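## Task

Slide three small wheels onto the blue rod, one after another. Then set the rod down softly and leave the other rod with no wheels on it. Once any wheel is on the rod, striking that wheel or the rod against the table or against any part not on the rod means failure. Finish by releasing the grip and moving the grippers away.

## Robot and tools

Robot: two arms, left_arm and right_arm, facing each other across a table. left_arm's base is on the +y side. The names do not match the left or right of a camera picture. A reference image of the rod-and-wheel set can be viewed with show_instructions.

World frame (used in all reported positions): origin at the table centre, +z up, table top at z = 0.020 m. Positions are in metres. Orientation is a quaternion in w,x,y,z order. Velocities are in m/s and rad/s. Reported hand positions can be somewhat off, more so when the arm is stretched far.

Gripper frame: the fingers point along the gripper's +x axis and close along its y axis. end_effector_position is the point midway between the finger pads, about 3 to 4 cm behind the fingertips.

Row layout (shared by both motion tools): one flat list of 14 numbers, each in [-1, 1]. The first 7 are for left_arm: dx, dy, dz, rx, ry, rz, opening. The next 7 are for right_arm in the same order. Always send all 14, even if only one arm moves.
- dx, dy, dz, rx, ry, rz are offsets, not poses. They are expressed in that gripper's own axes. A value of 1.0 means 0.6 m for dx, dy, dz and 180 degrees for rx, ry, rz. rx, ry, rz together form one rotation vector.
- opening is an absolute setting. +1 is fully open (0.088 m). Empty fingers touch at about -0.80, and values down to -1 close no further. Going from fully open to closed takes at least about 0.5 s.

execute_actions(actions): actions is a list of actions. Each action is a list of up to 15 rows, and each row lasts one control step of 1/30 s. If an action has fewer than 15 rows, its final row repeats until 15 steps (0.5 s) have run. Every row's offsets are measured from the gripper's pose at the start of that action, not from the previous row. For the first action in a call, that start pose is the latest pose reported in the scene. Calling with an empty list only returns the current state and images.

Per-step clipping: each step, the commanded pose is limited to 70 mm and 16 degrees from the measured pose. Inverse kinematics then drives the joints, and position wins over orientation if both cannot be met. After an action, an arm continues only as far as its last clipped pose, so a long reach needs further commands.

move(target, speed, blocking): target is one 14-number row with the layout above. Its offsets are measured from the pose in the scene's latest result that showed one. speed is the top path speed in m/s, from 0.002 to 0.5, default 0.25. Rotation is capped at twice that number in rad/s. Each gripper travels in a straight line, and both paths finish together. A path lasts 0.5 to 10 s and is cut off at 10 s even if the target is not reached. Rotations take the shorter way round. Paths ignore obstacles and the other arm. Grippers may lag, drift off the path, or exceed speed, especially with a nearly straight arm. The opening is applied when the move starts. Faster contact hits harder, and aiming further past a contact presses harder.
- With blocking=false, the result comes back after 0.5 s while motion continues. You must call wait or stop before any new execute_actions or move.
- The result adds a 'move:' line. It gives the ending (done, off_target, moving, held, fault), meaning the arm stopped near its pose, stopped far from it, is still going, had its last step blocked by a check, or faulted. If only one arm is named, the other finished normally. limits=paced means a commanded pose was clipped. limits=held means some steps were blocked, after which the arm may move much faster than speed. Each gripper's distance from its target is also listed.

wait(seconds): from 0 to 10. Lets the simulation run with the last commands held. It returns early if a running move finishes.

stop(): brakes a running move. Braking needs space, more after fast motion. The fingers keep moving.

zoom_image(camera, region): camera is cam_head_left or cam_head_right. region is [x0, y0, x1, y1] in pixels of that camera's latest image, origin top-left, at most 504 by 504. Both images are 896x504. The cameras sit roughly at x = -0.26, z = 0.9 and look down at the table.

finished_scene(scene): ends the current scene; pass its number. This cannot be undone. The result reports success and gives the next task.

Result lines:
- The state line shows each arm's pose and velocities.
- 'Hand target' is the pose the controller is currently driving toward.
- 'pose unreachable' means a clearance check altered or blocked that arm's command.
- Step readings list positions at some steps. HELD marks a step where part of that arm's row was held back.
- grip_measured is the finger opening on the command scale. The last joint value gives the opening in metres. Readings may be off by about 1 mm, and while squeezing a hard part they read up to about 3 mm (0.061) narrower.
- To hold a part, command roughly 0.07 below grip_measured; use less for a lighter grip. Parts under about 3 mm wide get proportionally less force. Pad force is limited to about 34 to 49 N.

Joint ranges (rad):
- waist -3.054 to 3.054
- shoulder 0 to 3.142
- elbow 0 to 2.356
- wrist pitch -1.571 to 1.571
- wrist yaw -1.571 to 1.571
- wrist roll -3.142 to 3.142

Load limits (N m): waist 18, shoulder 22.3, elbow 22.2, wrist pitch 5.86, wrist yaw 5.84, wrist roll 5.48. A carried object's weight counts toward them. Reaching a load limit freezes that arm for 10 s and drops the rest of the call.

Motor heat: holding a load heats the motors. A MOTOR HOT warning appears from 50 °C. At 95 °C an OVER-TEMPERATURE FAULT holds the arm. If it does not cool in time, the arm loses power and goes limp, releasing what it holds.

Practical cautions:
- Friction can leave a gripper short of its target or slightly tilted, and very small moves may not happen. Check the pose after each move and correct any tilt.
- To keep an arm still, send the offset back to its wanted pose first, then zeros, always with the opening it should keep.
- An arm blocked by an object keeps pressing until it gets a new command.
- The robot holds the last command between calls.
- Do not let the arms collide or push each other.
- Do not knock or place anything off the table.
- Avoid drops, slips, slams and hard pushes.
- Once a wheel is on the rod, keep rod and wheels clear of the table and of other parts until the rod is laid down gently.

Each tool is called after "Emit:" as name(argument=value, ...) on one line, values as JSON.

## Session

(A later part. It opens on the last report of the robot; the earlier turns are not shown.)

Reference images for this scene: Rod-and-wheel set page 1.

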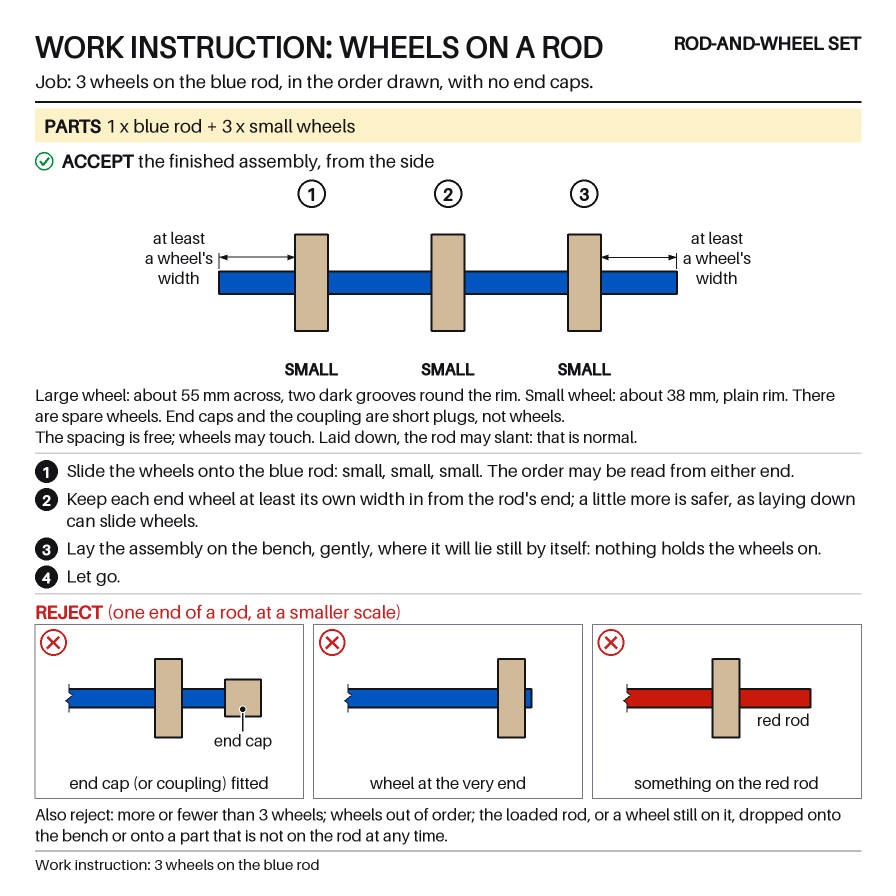

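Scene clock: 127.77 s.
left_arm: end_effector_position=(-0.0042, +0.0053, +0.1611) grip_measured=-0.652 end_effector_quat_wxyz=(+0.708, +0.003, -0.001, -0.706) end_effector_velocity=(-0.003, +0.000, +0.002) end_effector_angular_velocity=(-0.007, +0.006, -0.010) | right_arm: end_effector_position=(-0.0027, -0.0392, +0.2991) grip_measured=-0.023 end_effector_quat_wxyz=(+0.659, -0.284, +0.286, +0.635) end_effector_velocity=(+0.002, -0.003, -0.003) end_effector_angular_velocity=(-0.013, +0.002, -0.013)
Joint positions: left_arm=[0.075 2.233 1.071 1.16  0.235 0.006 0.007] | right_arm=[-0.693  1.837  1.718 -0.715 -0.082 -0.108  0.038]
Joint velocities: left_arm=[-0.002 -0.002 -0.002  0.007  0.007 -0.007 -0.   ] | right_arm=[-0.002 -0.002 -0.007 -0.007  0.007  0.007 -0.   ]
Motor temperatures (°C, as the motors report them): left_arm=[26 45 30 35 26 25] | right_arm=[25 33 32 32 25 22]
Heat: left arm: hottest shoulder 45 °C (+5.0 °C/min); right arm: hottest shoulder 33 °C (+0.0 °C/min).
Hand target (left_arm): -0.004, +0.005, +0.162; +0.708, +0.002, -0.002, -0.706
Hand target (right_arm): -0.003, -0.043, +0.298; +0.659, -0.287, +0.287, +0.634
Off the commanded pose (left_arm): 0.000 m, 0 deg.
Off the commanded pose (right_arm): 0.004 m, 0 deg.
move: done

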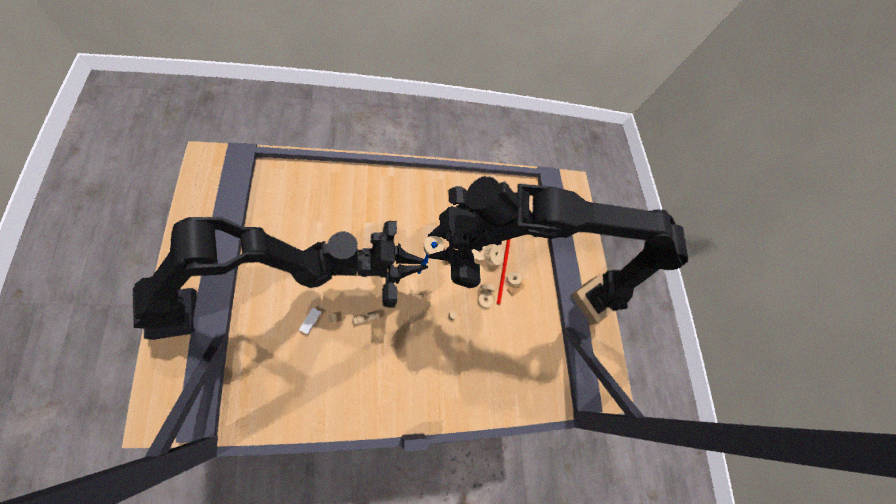

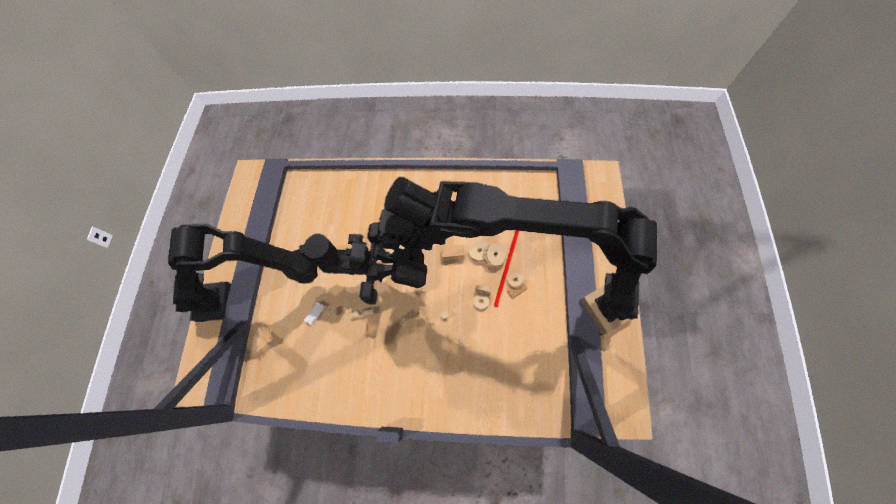

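Emit:
move(target=[0,0,0,0,0,0,-0.76,0.063,0,-0.06,0,0.005,0,-0.13], speed=0.06)

Emit:
move(target=[0,0,0,0,0,0,-0.76,0,0,0,0,0,0,0.3])

Emit:
move(target=[0,0,0,0,0,0,-0.76,-0.068,0,-0.075,0,0,0,0.3])

Emit:
move(target=[0,0,0,0,0,0,-0.76,0.07,0.155,-0.32,0,0.005,0,0.3])

Scene clock: 136.67 s.
left_arm: end_effector_position=(-0.0042, +0.0053, +0.1608) grip_measured=-0.652 end_effector_quat_wxyz=(+0.708, +0.003, -0.001, -0.706) end_effector_velocity=(-0.000, -0.001, +0.004) end_effector_angular_velocity=(-0.012, +0.004, +0.005) | right_arm: end_effector_position=(-0.0024, -0.0366, +0.2559) grip_measured=-0.023 end_effector_quat_wxyz=(+0.660, -0.283, +0.283, +0.635) end_effector_velocity=(-0.002, +0.002, +0.000) end_effector_angular_velocity=(+0.024, +0.007, +0.018)
Joint positions: left_arm=[0.075 2.233 1.071 1.159 0.235 0.006 0.007] | right_arm=[-0.692  1.836  1.542 -0.533 -0.082 -0.108  0.038]
Joint velocities: left_arm=[-0.002 -0.002  0.002  0.007 -0.007 -0.007 -0.   ] | right_arm=[-0.002 -0.007 -0.022  0.037 -0.022 -0.007 -0.   ]
Motor temperatures (°C, as the motors report them): left_arm=[26 46 30 35 26 25] | right_arm=[25 34 32 32 25 22]
Heat: left arm: hottest shoulder 46 °C (+5.0 °C/min); right arm: hottest shoulder 34 °C (+1.0 °C/min).
Hand target (left_arm): -0.004, +0.005, +0.161; +0.708, +0.003, -0.001, -0.706
Hand target (right_arm): -0.002, -0.040, +0.247; +0.657, -0.289, +0.291, +0.632
Off the commanded pose (left_arm): 0.000 m, 0 deg.
Off the commanded pose (right_arm): 0.010 m, 1 deg.
move: off_target (right_arm)

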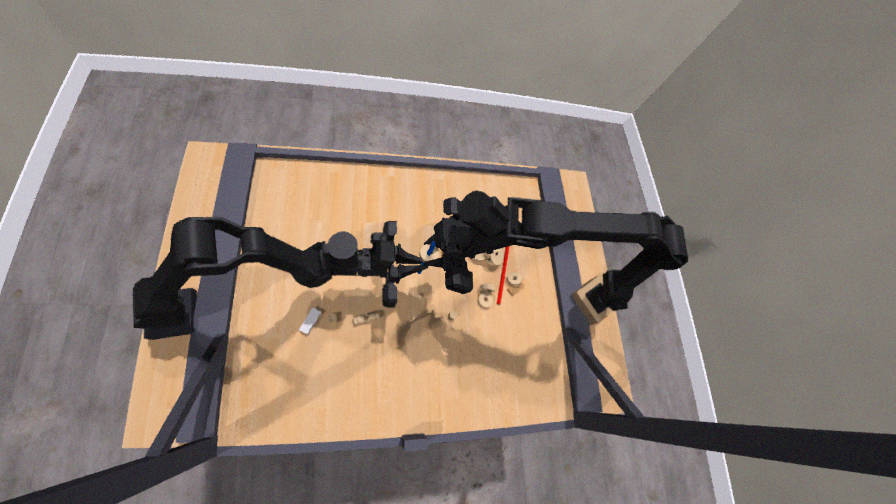

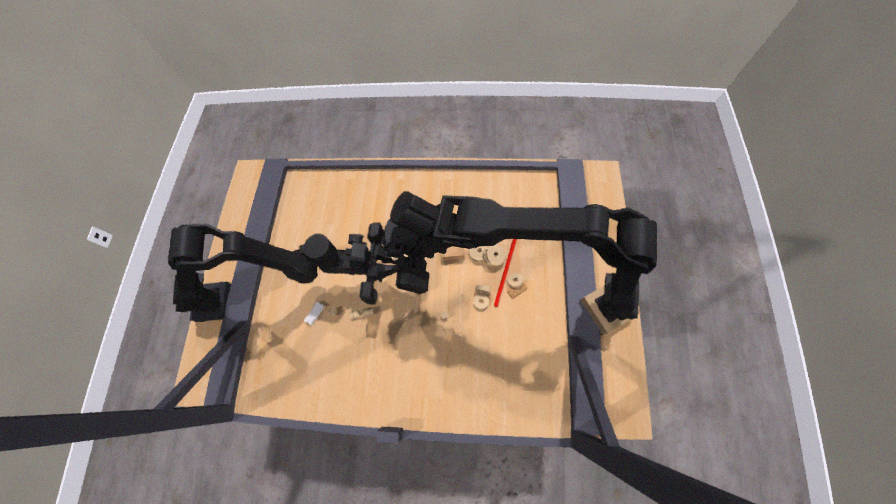

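Scene clock: 137.33 s.
left_arm: end_effector_position=(-0.0042, +0.0053, +0.1608) grip_measured=-0.652 end_effector_quat_wxyz=(+0.708, +0.003, -0.001, -0.706) end_effector_velocity=(-0.000, -0.001, +0.001) end_effector_angular_velocity=(+0.002, +0.008, +0.005) | right_arm: end_effector_position=(-0.0024, -0.0366, +0.2560) grip_measured=+0.295 end_effector_quat_wxyz=(+0.661, -0.283, +0.283, +0.636) end_effector_velocity=(-0.000, -0.001, +0.001) end_effector_angular_velocity=(-0.001, +0.011, -0.003)
Joint positions: left_arm=[0.075 2.233 1.071 1.159 0.235 0.006 0.007] | right_arm=[-0.692  1.836  1.542 -0.532 -0.082 -0.108  0.053]
Joint velocities: left_arm=[-0.002 -0.002  0.002 -0.007 -0.007 -0.007 -0.   ] | right_arm=[-0.002 -0.002  0.002 -0.007 -0.007  0.007  0.001]
Motor temperatures (°C, as the motors report them): left_arm=[26 46 30 35 26 25] | right_arm=[25 34 32 32 25 22]
Heat: left arm: hottest shoulder 46 °C (+5.1 °C/min); right arm: hottest shoulder 34 °C (+1.0 °C/min).
Hand target (left_arm): -0.004, +0.005, +0.161; +0.708, +0.003, -0.001, -0.706
Hand target (right_arm): -0.002, -0.037, +0.256; +0.660, -0.283, +0.283, +0.636
Off the commanded pose (left_arm): 0.000 m, 0 deg.
Off the commanded pose (right_arm): 0.000 m, 0 deg.
move: done

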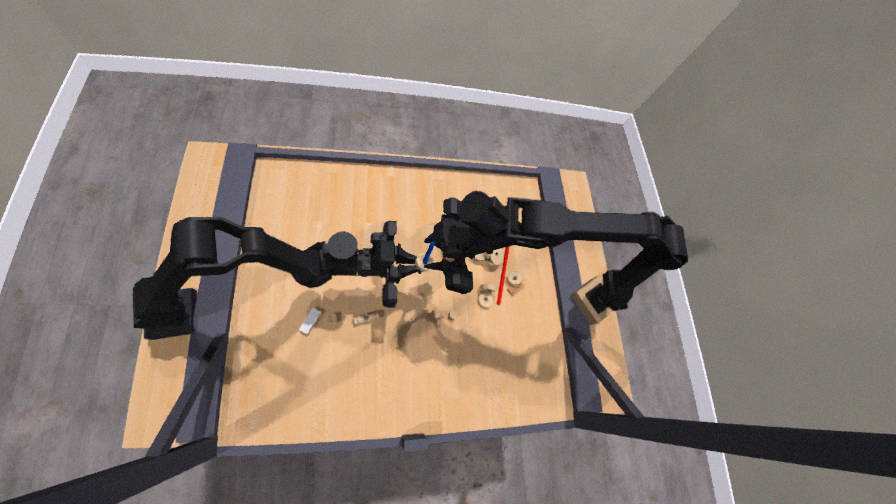

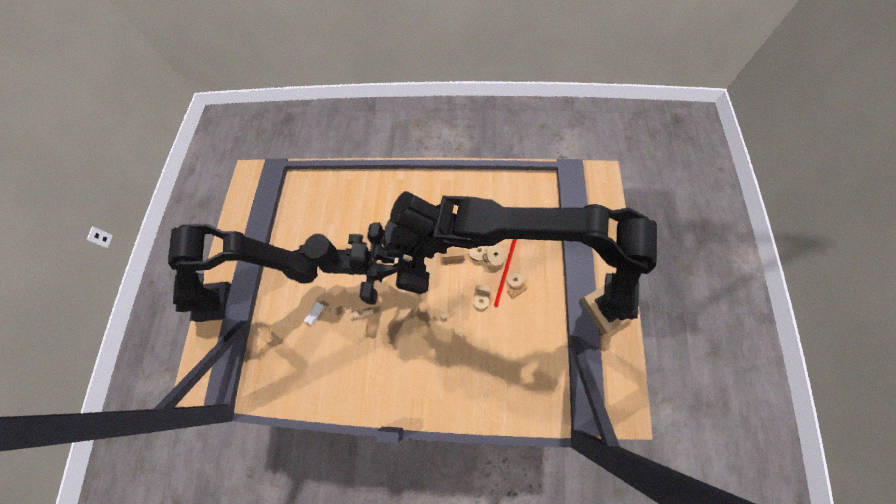

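Scene clock: 138.33 s.
left_arm: end_effector_position=(-0.0042, +0.0053, +0.1608) grip_measured=-0.652 end_effector_quat_wxyz=(+0.708, +0.003, -0.001, -0.706) end_effector_velocity=(-0.000, -0.001, +0.001) end_effector_angular_velocity=(+0.002, -0.007, +0.005) | right_arm: end_effector_position=(-0.0042, -0.0937, +0.2541) grip_measured=+0.297 end_effector_quat_wxyz=(+0.662, -0.282, +0.285, +0.633) end_effector_velocity=(+0.002, -0.003, +0.003) end_effector_angular_velocity=(+0.003, -0.010, +0.014)
Joint positions: left_arm=[0.075 2.233 1.071 1.159 0.235 0.006 0.007] | right_arm=[-0.714  1.623  1.289 -0.495 -0.092 -0.12   0.054]
Joint velocities: left_arm=[-0.002 -0.002  0.002 -0.007 -0.007  0.007  0.   ] | right_arm=[-0.007 -0.012 -0.002 -0.007 -0.007 -0.022  0.   ]
Motor temperatures (°C, as the motors report them): left_arm=[26 46 30 35 26 25] | right_arm=[25 35 32 32 25 22]
Heat: left arm: hottest shoulder 46 °C (+5.1 °C/min); right arm: hottest shoulder 35 °C (+3.0 °C/min).
Hand target (left_arm): -0.004, +0.005, +0.161; +0.708, +0.003, -0.001, -0.706
Hand target (right_arm): -0.005, -0.097, +0.255; +0.660, -0.283, +0.283, +0.635
Off the commanded pose (left_arm): 0.000 m, 0 deg.
Off the commanded pose (right_arm): 0.004 m, 0 deg.
move: done

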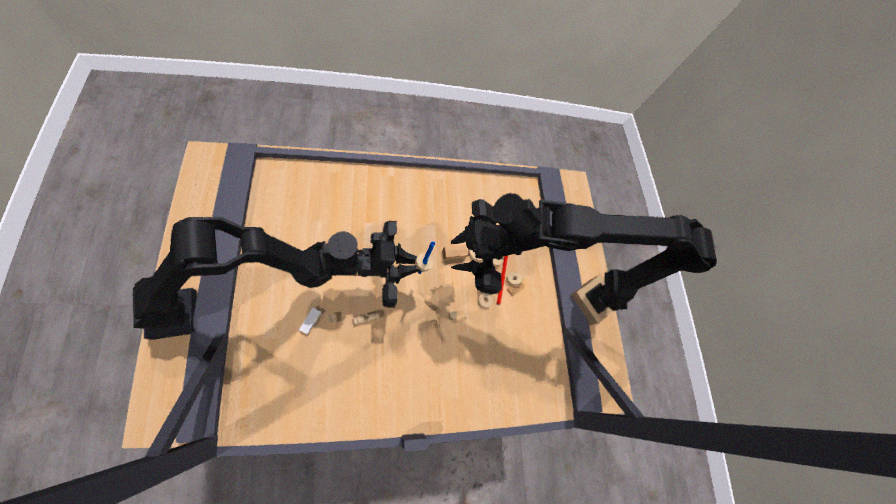

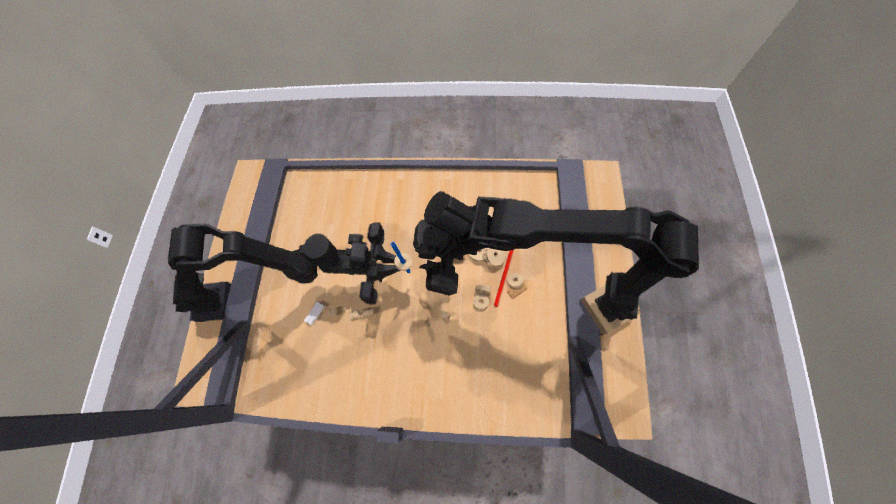

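Scene clock: 139.83 s.
left_arm: end_effector_position=(-0.0042, +0.0053, +0.1608) grip_measured=-0.652 end_effector_quat_wxyz=(+0.708, +0.003, -0.001, -0.706) end_effector_velocity=(-0.005, -0.000, -0.001) end_effector_angular_velocity=(+0.007, -0.006, -0.015) | right_arm: end_effector_position=(-0.1008, -0.1976, +0.0994) grip_measured=+0.297 end_effector_quat_wxyz=(+0.660, -0.281, +0.283, +0.637) end_effector_velocity=(-0.001, -0.003, -0.002) end_effector_angular_velocity=(-0.003, +0.010, +0.002)
Joint positions: left_arm=[0.075 2.233 1.071 1.159 0.235 0.006 0.007] | right_arm=[-0.375  1.491  0.465  0.196  0.131  0.127  0.054]
Joint velocities: left_arm=[-0.007 -0.002 -0.002 -0.007  0.007  0.007 -0.   ] | right_arm=[ 0.002 -0.002 -0.012  0.007 -0.007  0.007 -0.   ]
Motor temperatures (°C, as the motors report them): left_arm=[26 46 30 35 26 25] | right_arm=[25 35 32 32 25 22]
Heat: left arm: hottest shoulder 46 °C (+5.0 °C/min); right arm: hottest shoulder 35 °C (+3.0 °C/min).
Hand target (left_arm): -0.004, +0.005, +0.161; +0.708, +0.003, -0.001, -0.706
Hand target (right_arm): -0.100, -0.202, +0.092; +0.660, -0.287, +0.290, +0.631
Off the commanded pose (left_arm): 0.000 m, 0 deg.
Off the commanded pose (right_arm): 0.009 m, 1 deg.
move: off_target (right_arm)

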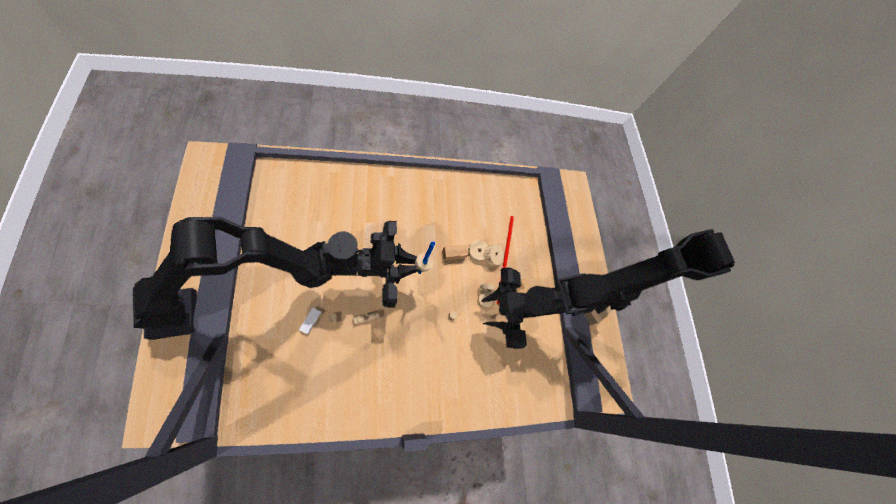

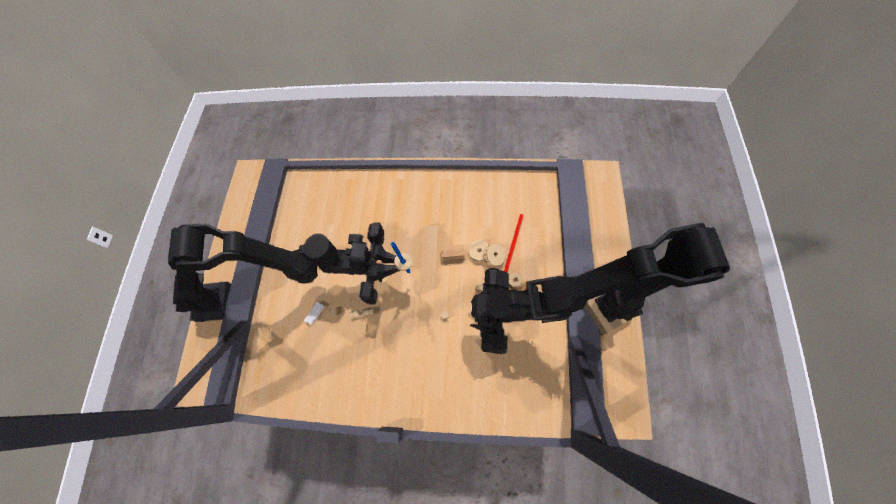

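Emit:
move(target=[0,0,0,0,0,0,-0.76,0.011,0,-0.057,0,0.01,0,0.3], speed=0.08)

Emit:
move(target=[0,0,0,0,0,0,-0.76,0,-0.064,0,0,0,0,0.3], speed=0.03)

Emit:
zoom_image(camera="cam_head_left", region=[450,245,550,325])

Scene clock: 143.67 s.
left_arm: end_effector_position=(-0.0042, +0.0053, +0.1608) grip_measured=-0.652 end_effector_quat_wxyz=(+0.708, +0.003, -0.001, -0.706) end_effector_velocity=(-0.001, +0.001, +0.000) end_effector_angular_velocity=(-0.002, +0.007, +0.005) | right_arm: end_effector_position=(-0.1020, -0.2132, +0.0782) grip_measured=+0.297 end_effector_quat_wxyz=(+0.657, -0.284, +0.287, +0.637) end_effector_velocity=(+0.003, -0.006, -0.007) end_effector_angular_velocity=(-0.025, -0.005, -0.013)
Joint positions: left_arm=[0.075 2.233 1.071 1.159 0.235 0.006 0.007] | right_arm=[-0.363  1.526  0.379  0.305  0.132  0.135  0.054]
Joint velocities: left_arm=[-0.002 -0.002 -0.007  0.007 -0.007 -0.007 -0.001] | right_arm=[-0.002  0.007 -0.012 -0.007  0.007  0.007  0.   ]
Motor temperatures (°C, as the motors report them): left_arm=[26 46 31 35 26 25] | right_arm=[25 34 32 32 25 22]
Heat: left arm: hottest shoulder 46 °C (+4.0 °C/min); right arm: hottest shoulder 34 °C (+2.0 °C/min).
Hand target (left_arm): -0.004, +0.005, +0.161; +0.708, +0.003, -0.001, -0.706
Hand target (right_arm): -0.101, -0.218, +0.072; +0.656, -0.291, +0.294, +0.632
Off the commanded pose (left_arm): 0.000 m, 0 deg.
Off the commanded pose (right_arm): 0.009 m, 1 deg.
move: off_target (right_arm)

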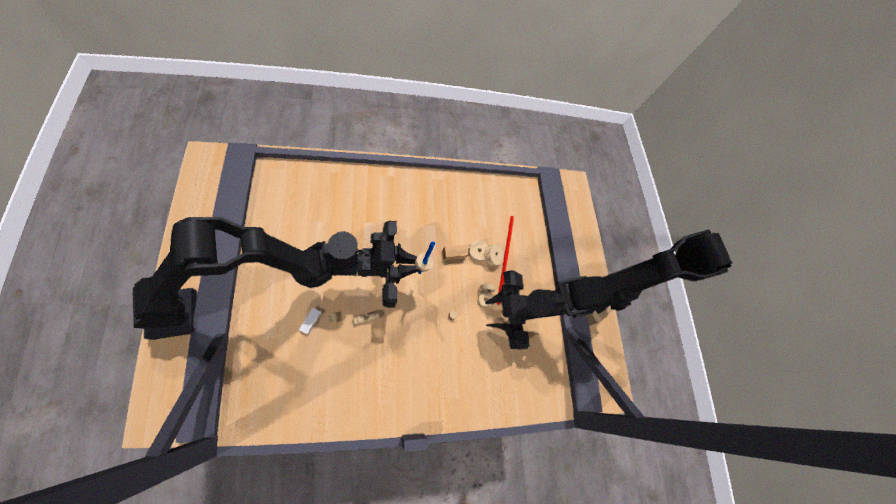

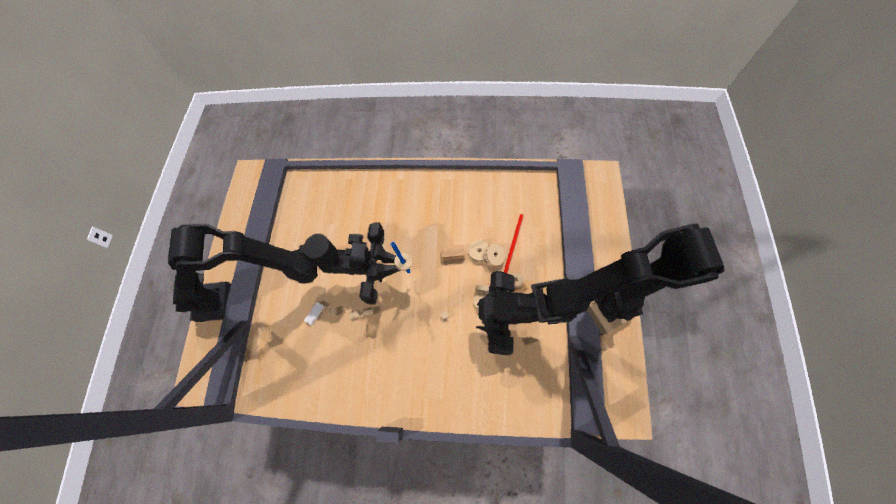

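Scene clock: 145.23 s.
left_arm: end_effector_position=(-0.0042, +0.0053, +0.1608) grip_measured=-0.652 end_effector_quat_wxyz=(+0.708, +0.003, -0.001, -0.706) end_effector_velocity=(-0.000, +0.000, +0.002) end_effector_angular_velocity=(-0.007, +0.006, +0.005) | right_arm: end_effector_position=(-0.0640, -0.2117, +0.0784) grip_measured=+0.297 end_effector_quat_wxyz=(+0.659, -0.283, +0.288, +0.635) end_effector_velocity=(+0.002, -0.001, +0.000) end_effector_angular_velocity=(-0.002, +0.011, +0.003)
Joint positions: left_arm=[0.075 2.233 1.071 1.159 0.235 0.006 0.007] | right_arm=[-0.542  1.52   0.373  0.315  0.017  0.008  0.054]
Joint velocities: left_arm=[-0.002 -0.002 -0.002  0.007 -0.007 -0.007 -0.   ] | right_arm=[-0.017 -0.007 -0.002 -0.007 -0.022 -0.007 -0.   ]
Motor temperatures (°C, as the motors report them): left_arm=[26 46 31 35 26 25] | right_arm=[25 34 32 32 25 22]
Heat: left arm: hottest shoulder 46 °C (+4.1 °C/min); right arm: hottest shoulder 34 °C (+2.0 °C/min).
Hand target (left_arm): -0.004, +0.005, +0.161; +0.708, +0.003, -0.001, -0.706
Hand target (right_arm): -0.064, -0.214, +0.078; +0.657, -0.284, +0.287, +0.637
Off the commanded pose (left_arm): 0.000 m, 0 deg.
Off the commanded pose (right_arm): 0.003 m, 0 deg.
move: done

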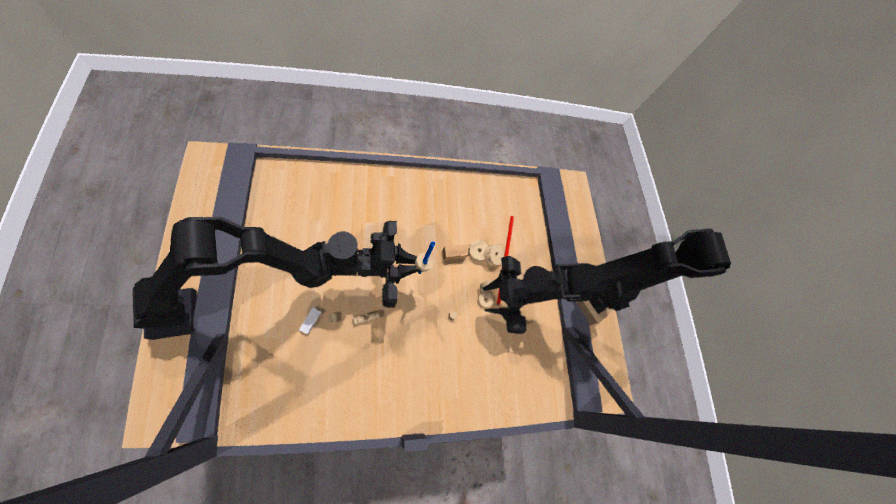

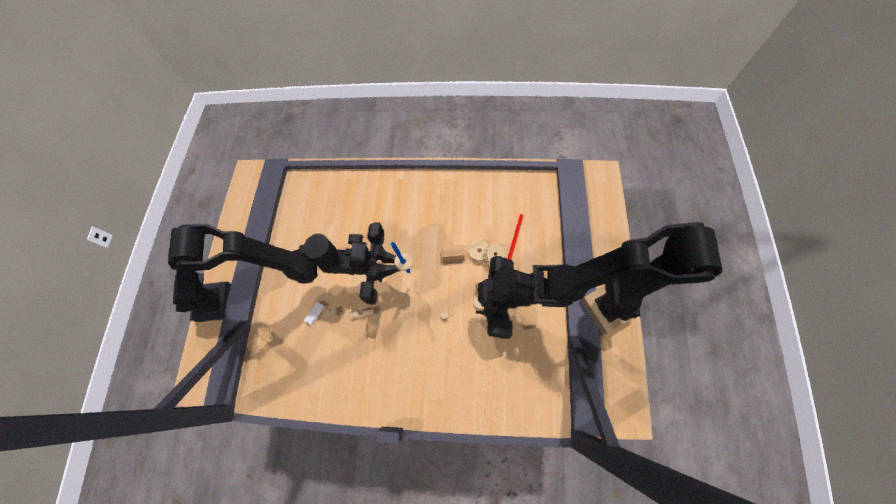

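Region (450, 245, 550, 325) of cam_head_left's 896x504 image, scaled by 5.040, with more detail than that image has; it fills the top 403 rows of this view, and the rest is white.

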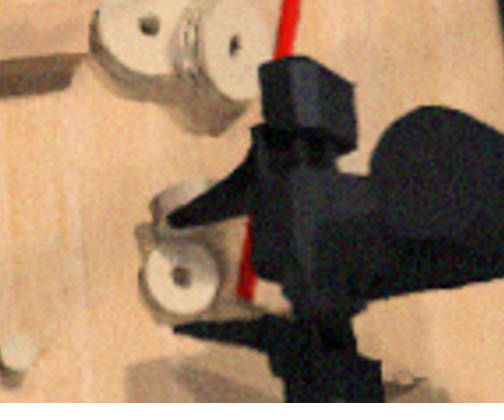

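Emit:
move(target=[0,0,0,0,0,0,-0.76,0,-0.025,-0.004,0,0,0,0.3], speed=0.03)

Emit:
move(target=[0,0,0,0,0,0,-0.76,0,0.028,0,0,0,0,0.22], speed=0.05)

Emit:
zoom_image(camera="cam_head_left", region=[450,245,550,325])

Scene clock: 149.27 s.
left_arm: end_effector_position=(-0.0042, +0.0053, +0.1608) grip_measured=-0.652 end_effector_quat_wxyz=(+0.708, +0.003, -0.001, -0.706) end_effector_velocity=(+0.002, +0.001, -0.000) end_effector_angular_velocity=(+0.007, +0.009, +0.020) | right_arm: end_effector_position=(-0.0493, -0.2111, +0.0796) grip_measured=+0.297 end_effector_quat_wxyz=(+0.662, -0.280, +0.287, +0.633) end_effector_velocity=(-0.001, +0.001, +0.001) end_effector_angular_velocity=(+0.008, +0.001, +0.024)
Joint positions: left_arm=[0.075 2.233 1.071 1.159 0.235 0.006 0.007] | right_arm=[-0.609  1.52   0.373  0.323 -0.024 -0.037  0.054]
Joint velocities: left_arm=[-0.002 -0.007 -0.007 -0.007 -0.022 -0.007  0.   ] | right_arm=[-0.007 -0.002 -0.002  0.007 -0.022 -0.022 -0.   ]
Motor temperatures (°C, as the motors report them): left_arm=[26 46 31 35 26 25] | right_arm=[25 34 31 32 25 22]
Heat: left arm: hottest shoulder 46 °C (+4.1 °C/min); right arm: hottest shoulder 34 °C (+2.0 °C/min).
Hand target (left_arm): -0.004, +0.005, +0.161; +0.708, +0.003, -0.001, -0.706
Hand target (right_arm): -0.049, -0.214, +0.077; +0.659, -0.283, +0.289, +0.635
Off the commanded pose (left_arm): 0.000 m, 0 deg.
Off the commanded pose (right_arm): 0.004 m, 1 deg.
move: done

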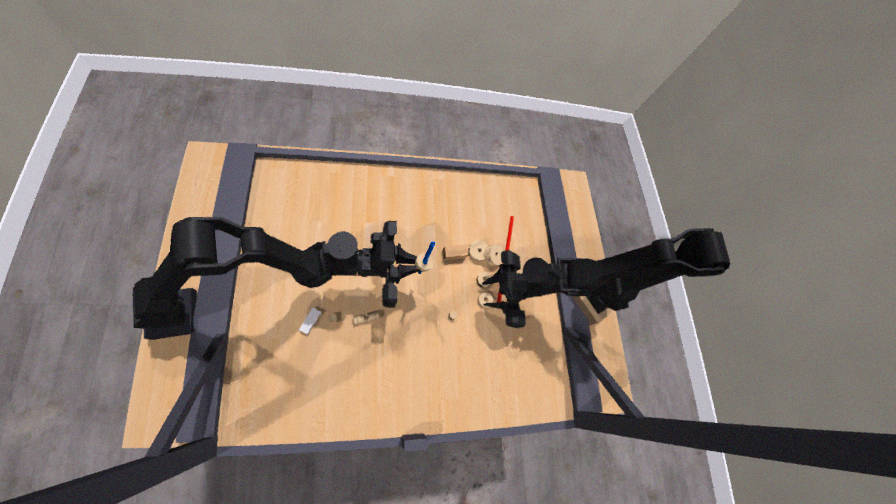

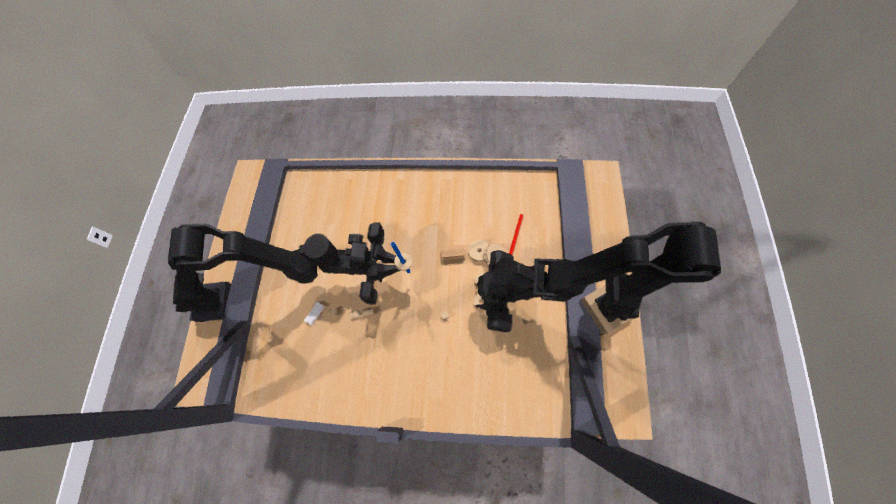

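Scene clock: 150.03 s.
left_arm: end_effector_position=(-0.0042, +0.0053, +0.1608) grip_measured=-0.652 end_effector_quat_wxyz=(+0.708, +0.003, -0.001, -0.706) end_effector_velocity=(+0.005, -0.000, +0.001) end_effector_angular_velocity=(+0.002, +0.008, +0.024) | right_arm: end_effector_position=(-0.0657, -0.2103, +0.0796) grip_measured=+0.223 end_effector_quat_wxyz=(+0.660, -0.281, +0.286, +0.636) end_effector_velocity=(-0.001, +0.002, +0.003) end_effector_angular_velocity=(+0.012, -0.001, -0.003)
Joint positions: left_arm=[0.075 2.233 1.071 1.159 0.235 0.006 0.007] | right_arm=[-0.534  1.52   0.373  0.323  0.022  0.013  0.05 ]
Joint velocities: left_arm=[ 0.002 -0.002  0.002 -0.007 -0.022 -0.007  0.   ] | right_arm=[ 0.007 -0.002  0.002  0.007  0.007  0.007  0.   ]
Motor temperatures (°C, as the motors report them): left_arm=[26 46 31 35 26 25] | right_arm=[25 34 31 32 25 22]
Heat: left arm: hottest shoulder 46 °C (+4.0 °C/min); right arm: hottest shoulder 34 °C (+2.0 °C/min).
Hand target (left_arm): -0.004, +0.005, +0.161; +0.708, +0.003, -0.001, -0.706
Hand target (right_arm): -0.066, -0.210, +0.080; +0.662, -0.280, +0.286, +0.634
Off the commanded pose (left_arm): 0.000 m, 0 deg.
Off the commanded pose (right_arm): 0.000 m, 0 deg.
move: done

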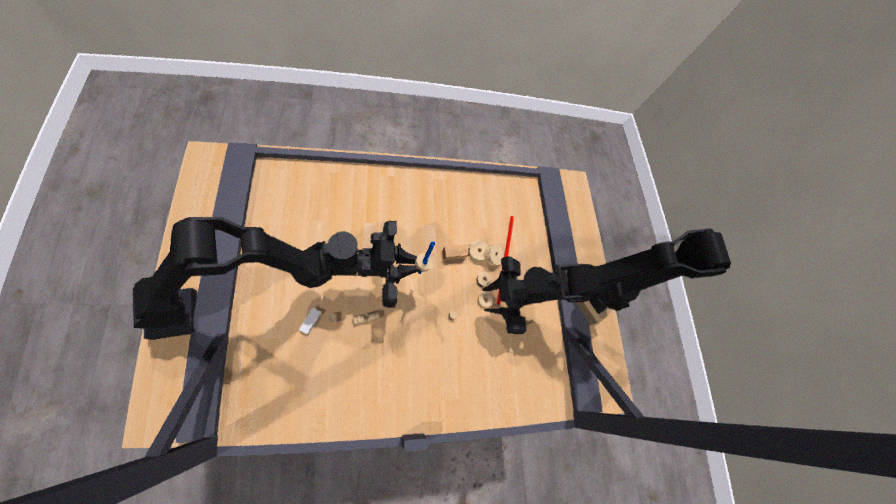

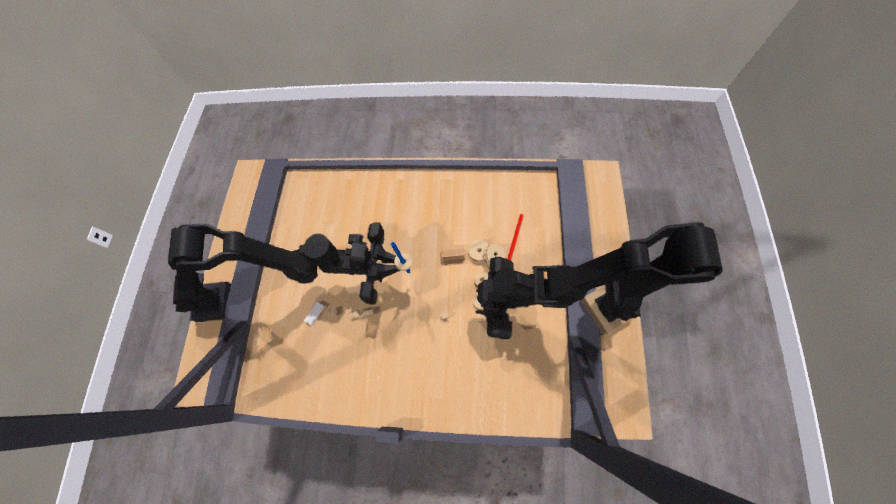

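Region (450, 245, 550, 325) of cam_head_left's 896x504 image, scaled by 5.040, with more detail than that image has; it fills the top 403 rows of this view, and the rest is white.

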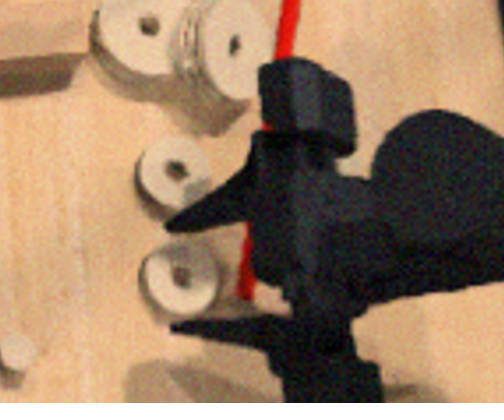

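Emit:
move(target=[0,0,0,0,0,0,-0.76,0.031,-0.004,-0.043,0,0.01,0,0.22], speed=0.04)

Emit:
zoom_image(camera="cam_head_left", region=[450,245,550,325])

Scene clock: 154.20 s.
left_arm: end_effector_position=(-0.0042, +0.0053, +0.1608) grip_measured=-0.652 end_effector_quat_wxyz=(+0.708, +0.003, -0.001, -0.706) end_effector_velocity=(-0.001, -0.000, -0.001) end_effector_angular_velocity=(+0.007, +0.009, +0.015) | right_arm: end_effector_position=(-0.0634, -0.2120, +0.0551) grip_measured=+0.223 end_effector_quat_wxyz=(+0.660, -0.283, +0.290, +0.632) end_effector_velocity=(-0.002, +0.001, -0.002) end_effector_angular_velocity=(+0.002, +0.000, +0.013)
Joint positions: left_arm=[0.075 2.233 1.071 1.159 0.235 0.006 0.007] | right_arm=[-0.542  1.65   0.341  0.474  0.021  0.012  0.05 ]
Joint velocities: left_arm=[-0.007 -0.002 -0.002 -0.007 -0.022 -0.007 -0.   ] | right_arm=[ 0.002  0.017 -0.002  0.022 -0.007 -0.007 -0.   ]
Motor temperatures (°C, as the motors report them): left_arm=[26 46 31 35 26 25] | right_arm=[25 33 31 32 25 22]
Heat: left arm: hottest shoulder 46 °C (+3.0 °C/min); right arm: hottest shoulder 33 °C (+1.0 °C/min).
Hand target (left_arm): -0.004, +0.005, +0.161; +0.708, +0.003, -0.001, -0.706
Hand target (right_arm): -0.064, -0.217, +0.049; +0.655, -0.291, +0.296, +0.631
Off the commanded pose (left_arm): 0.000 m, 0 deg.
Off the commanded pose (right_arm): 0.008 m, 1 deg.
move: done

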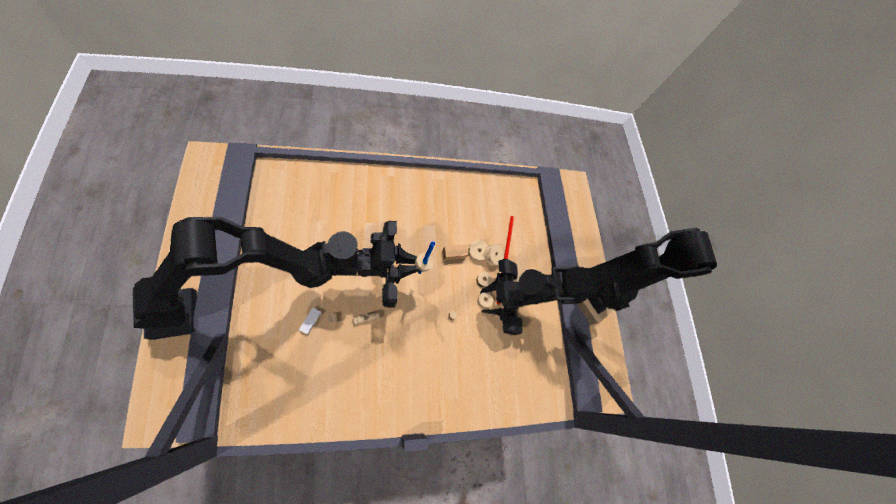

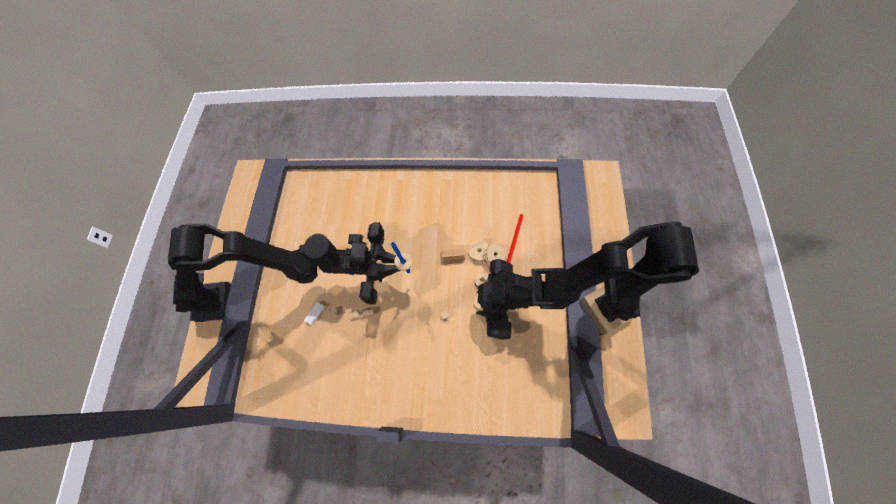

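Region (450, 245, 550, 325) of cam_head_left's 896x504 image, scaled by 5.040, with more detail than that image has; it fills the top 403 rows of this view, and the rest is white.

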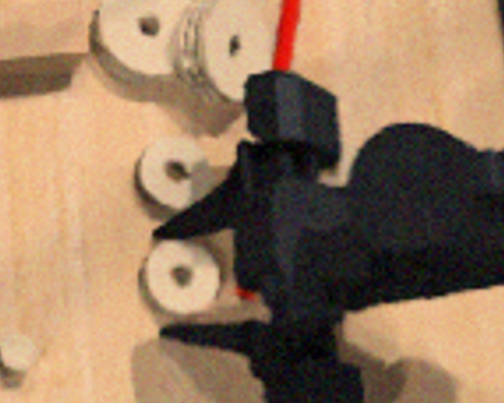

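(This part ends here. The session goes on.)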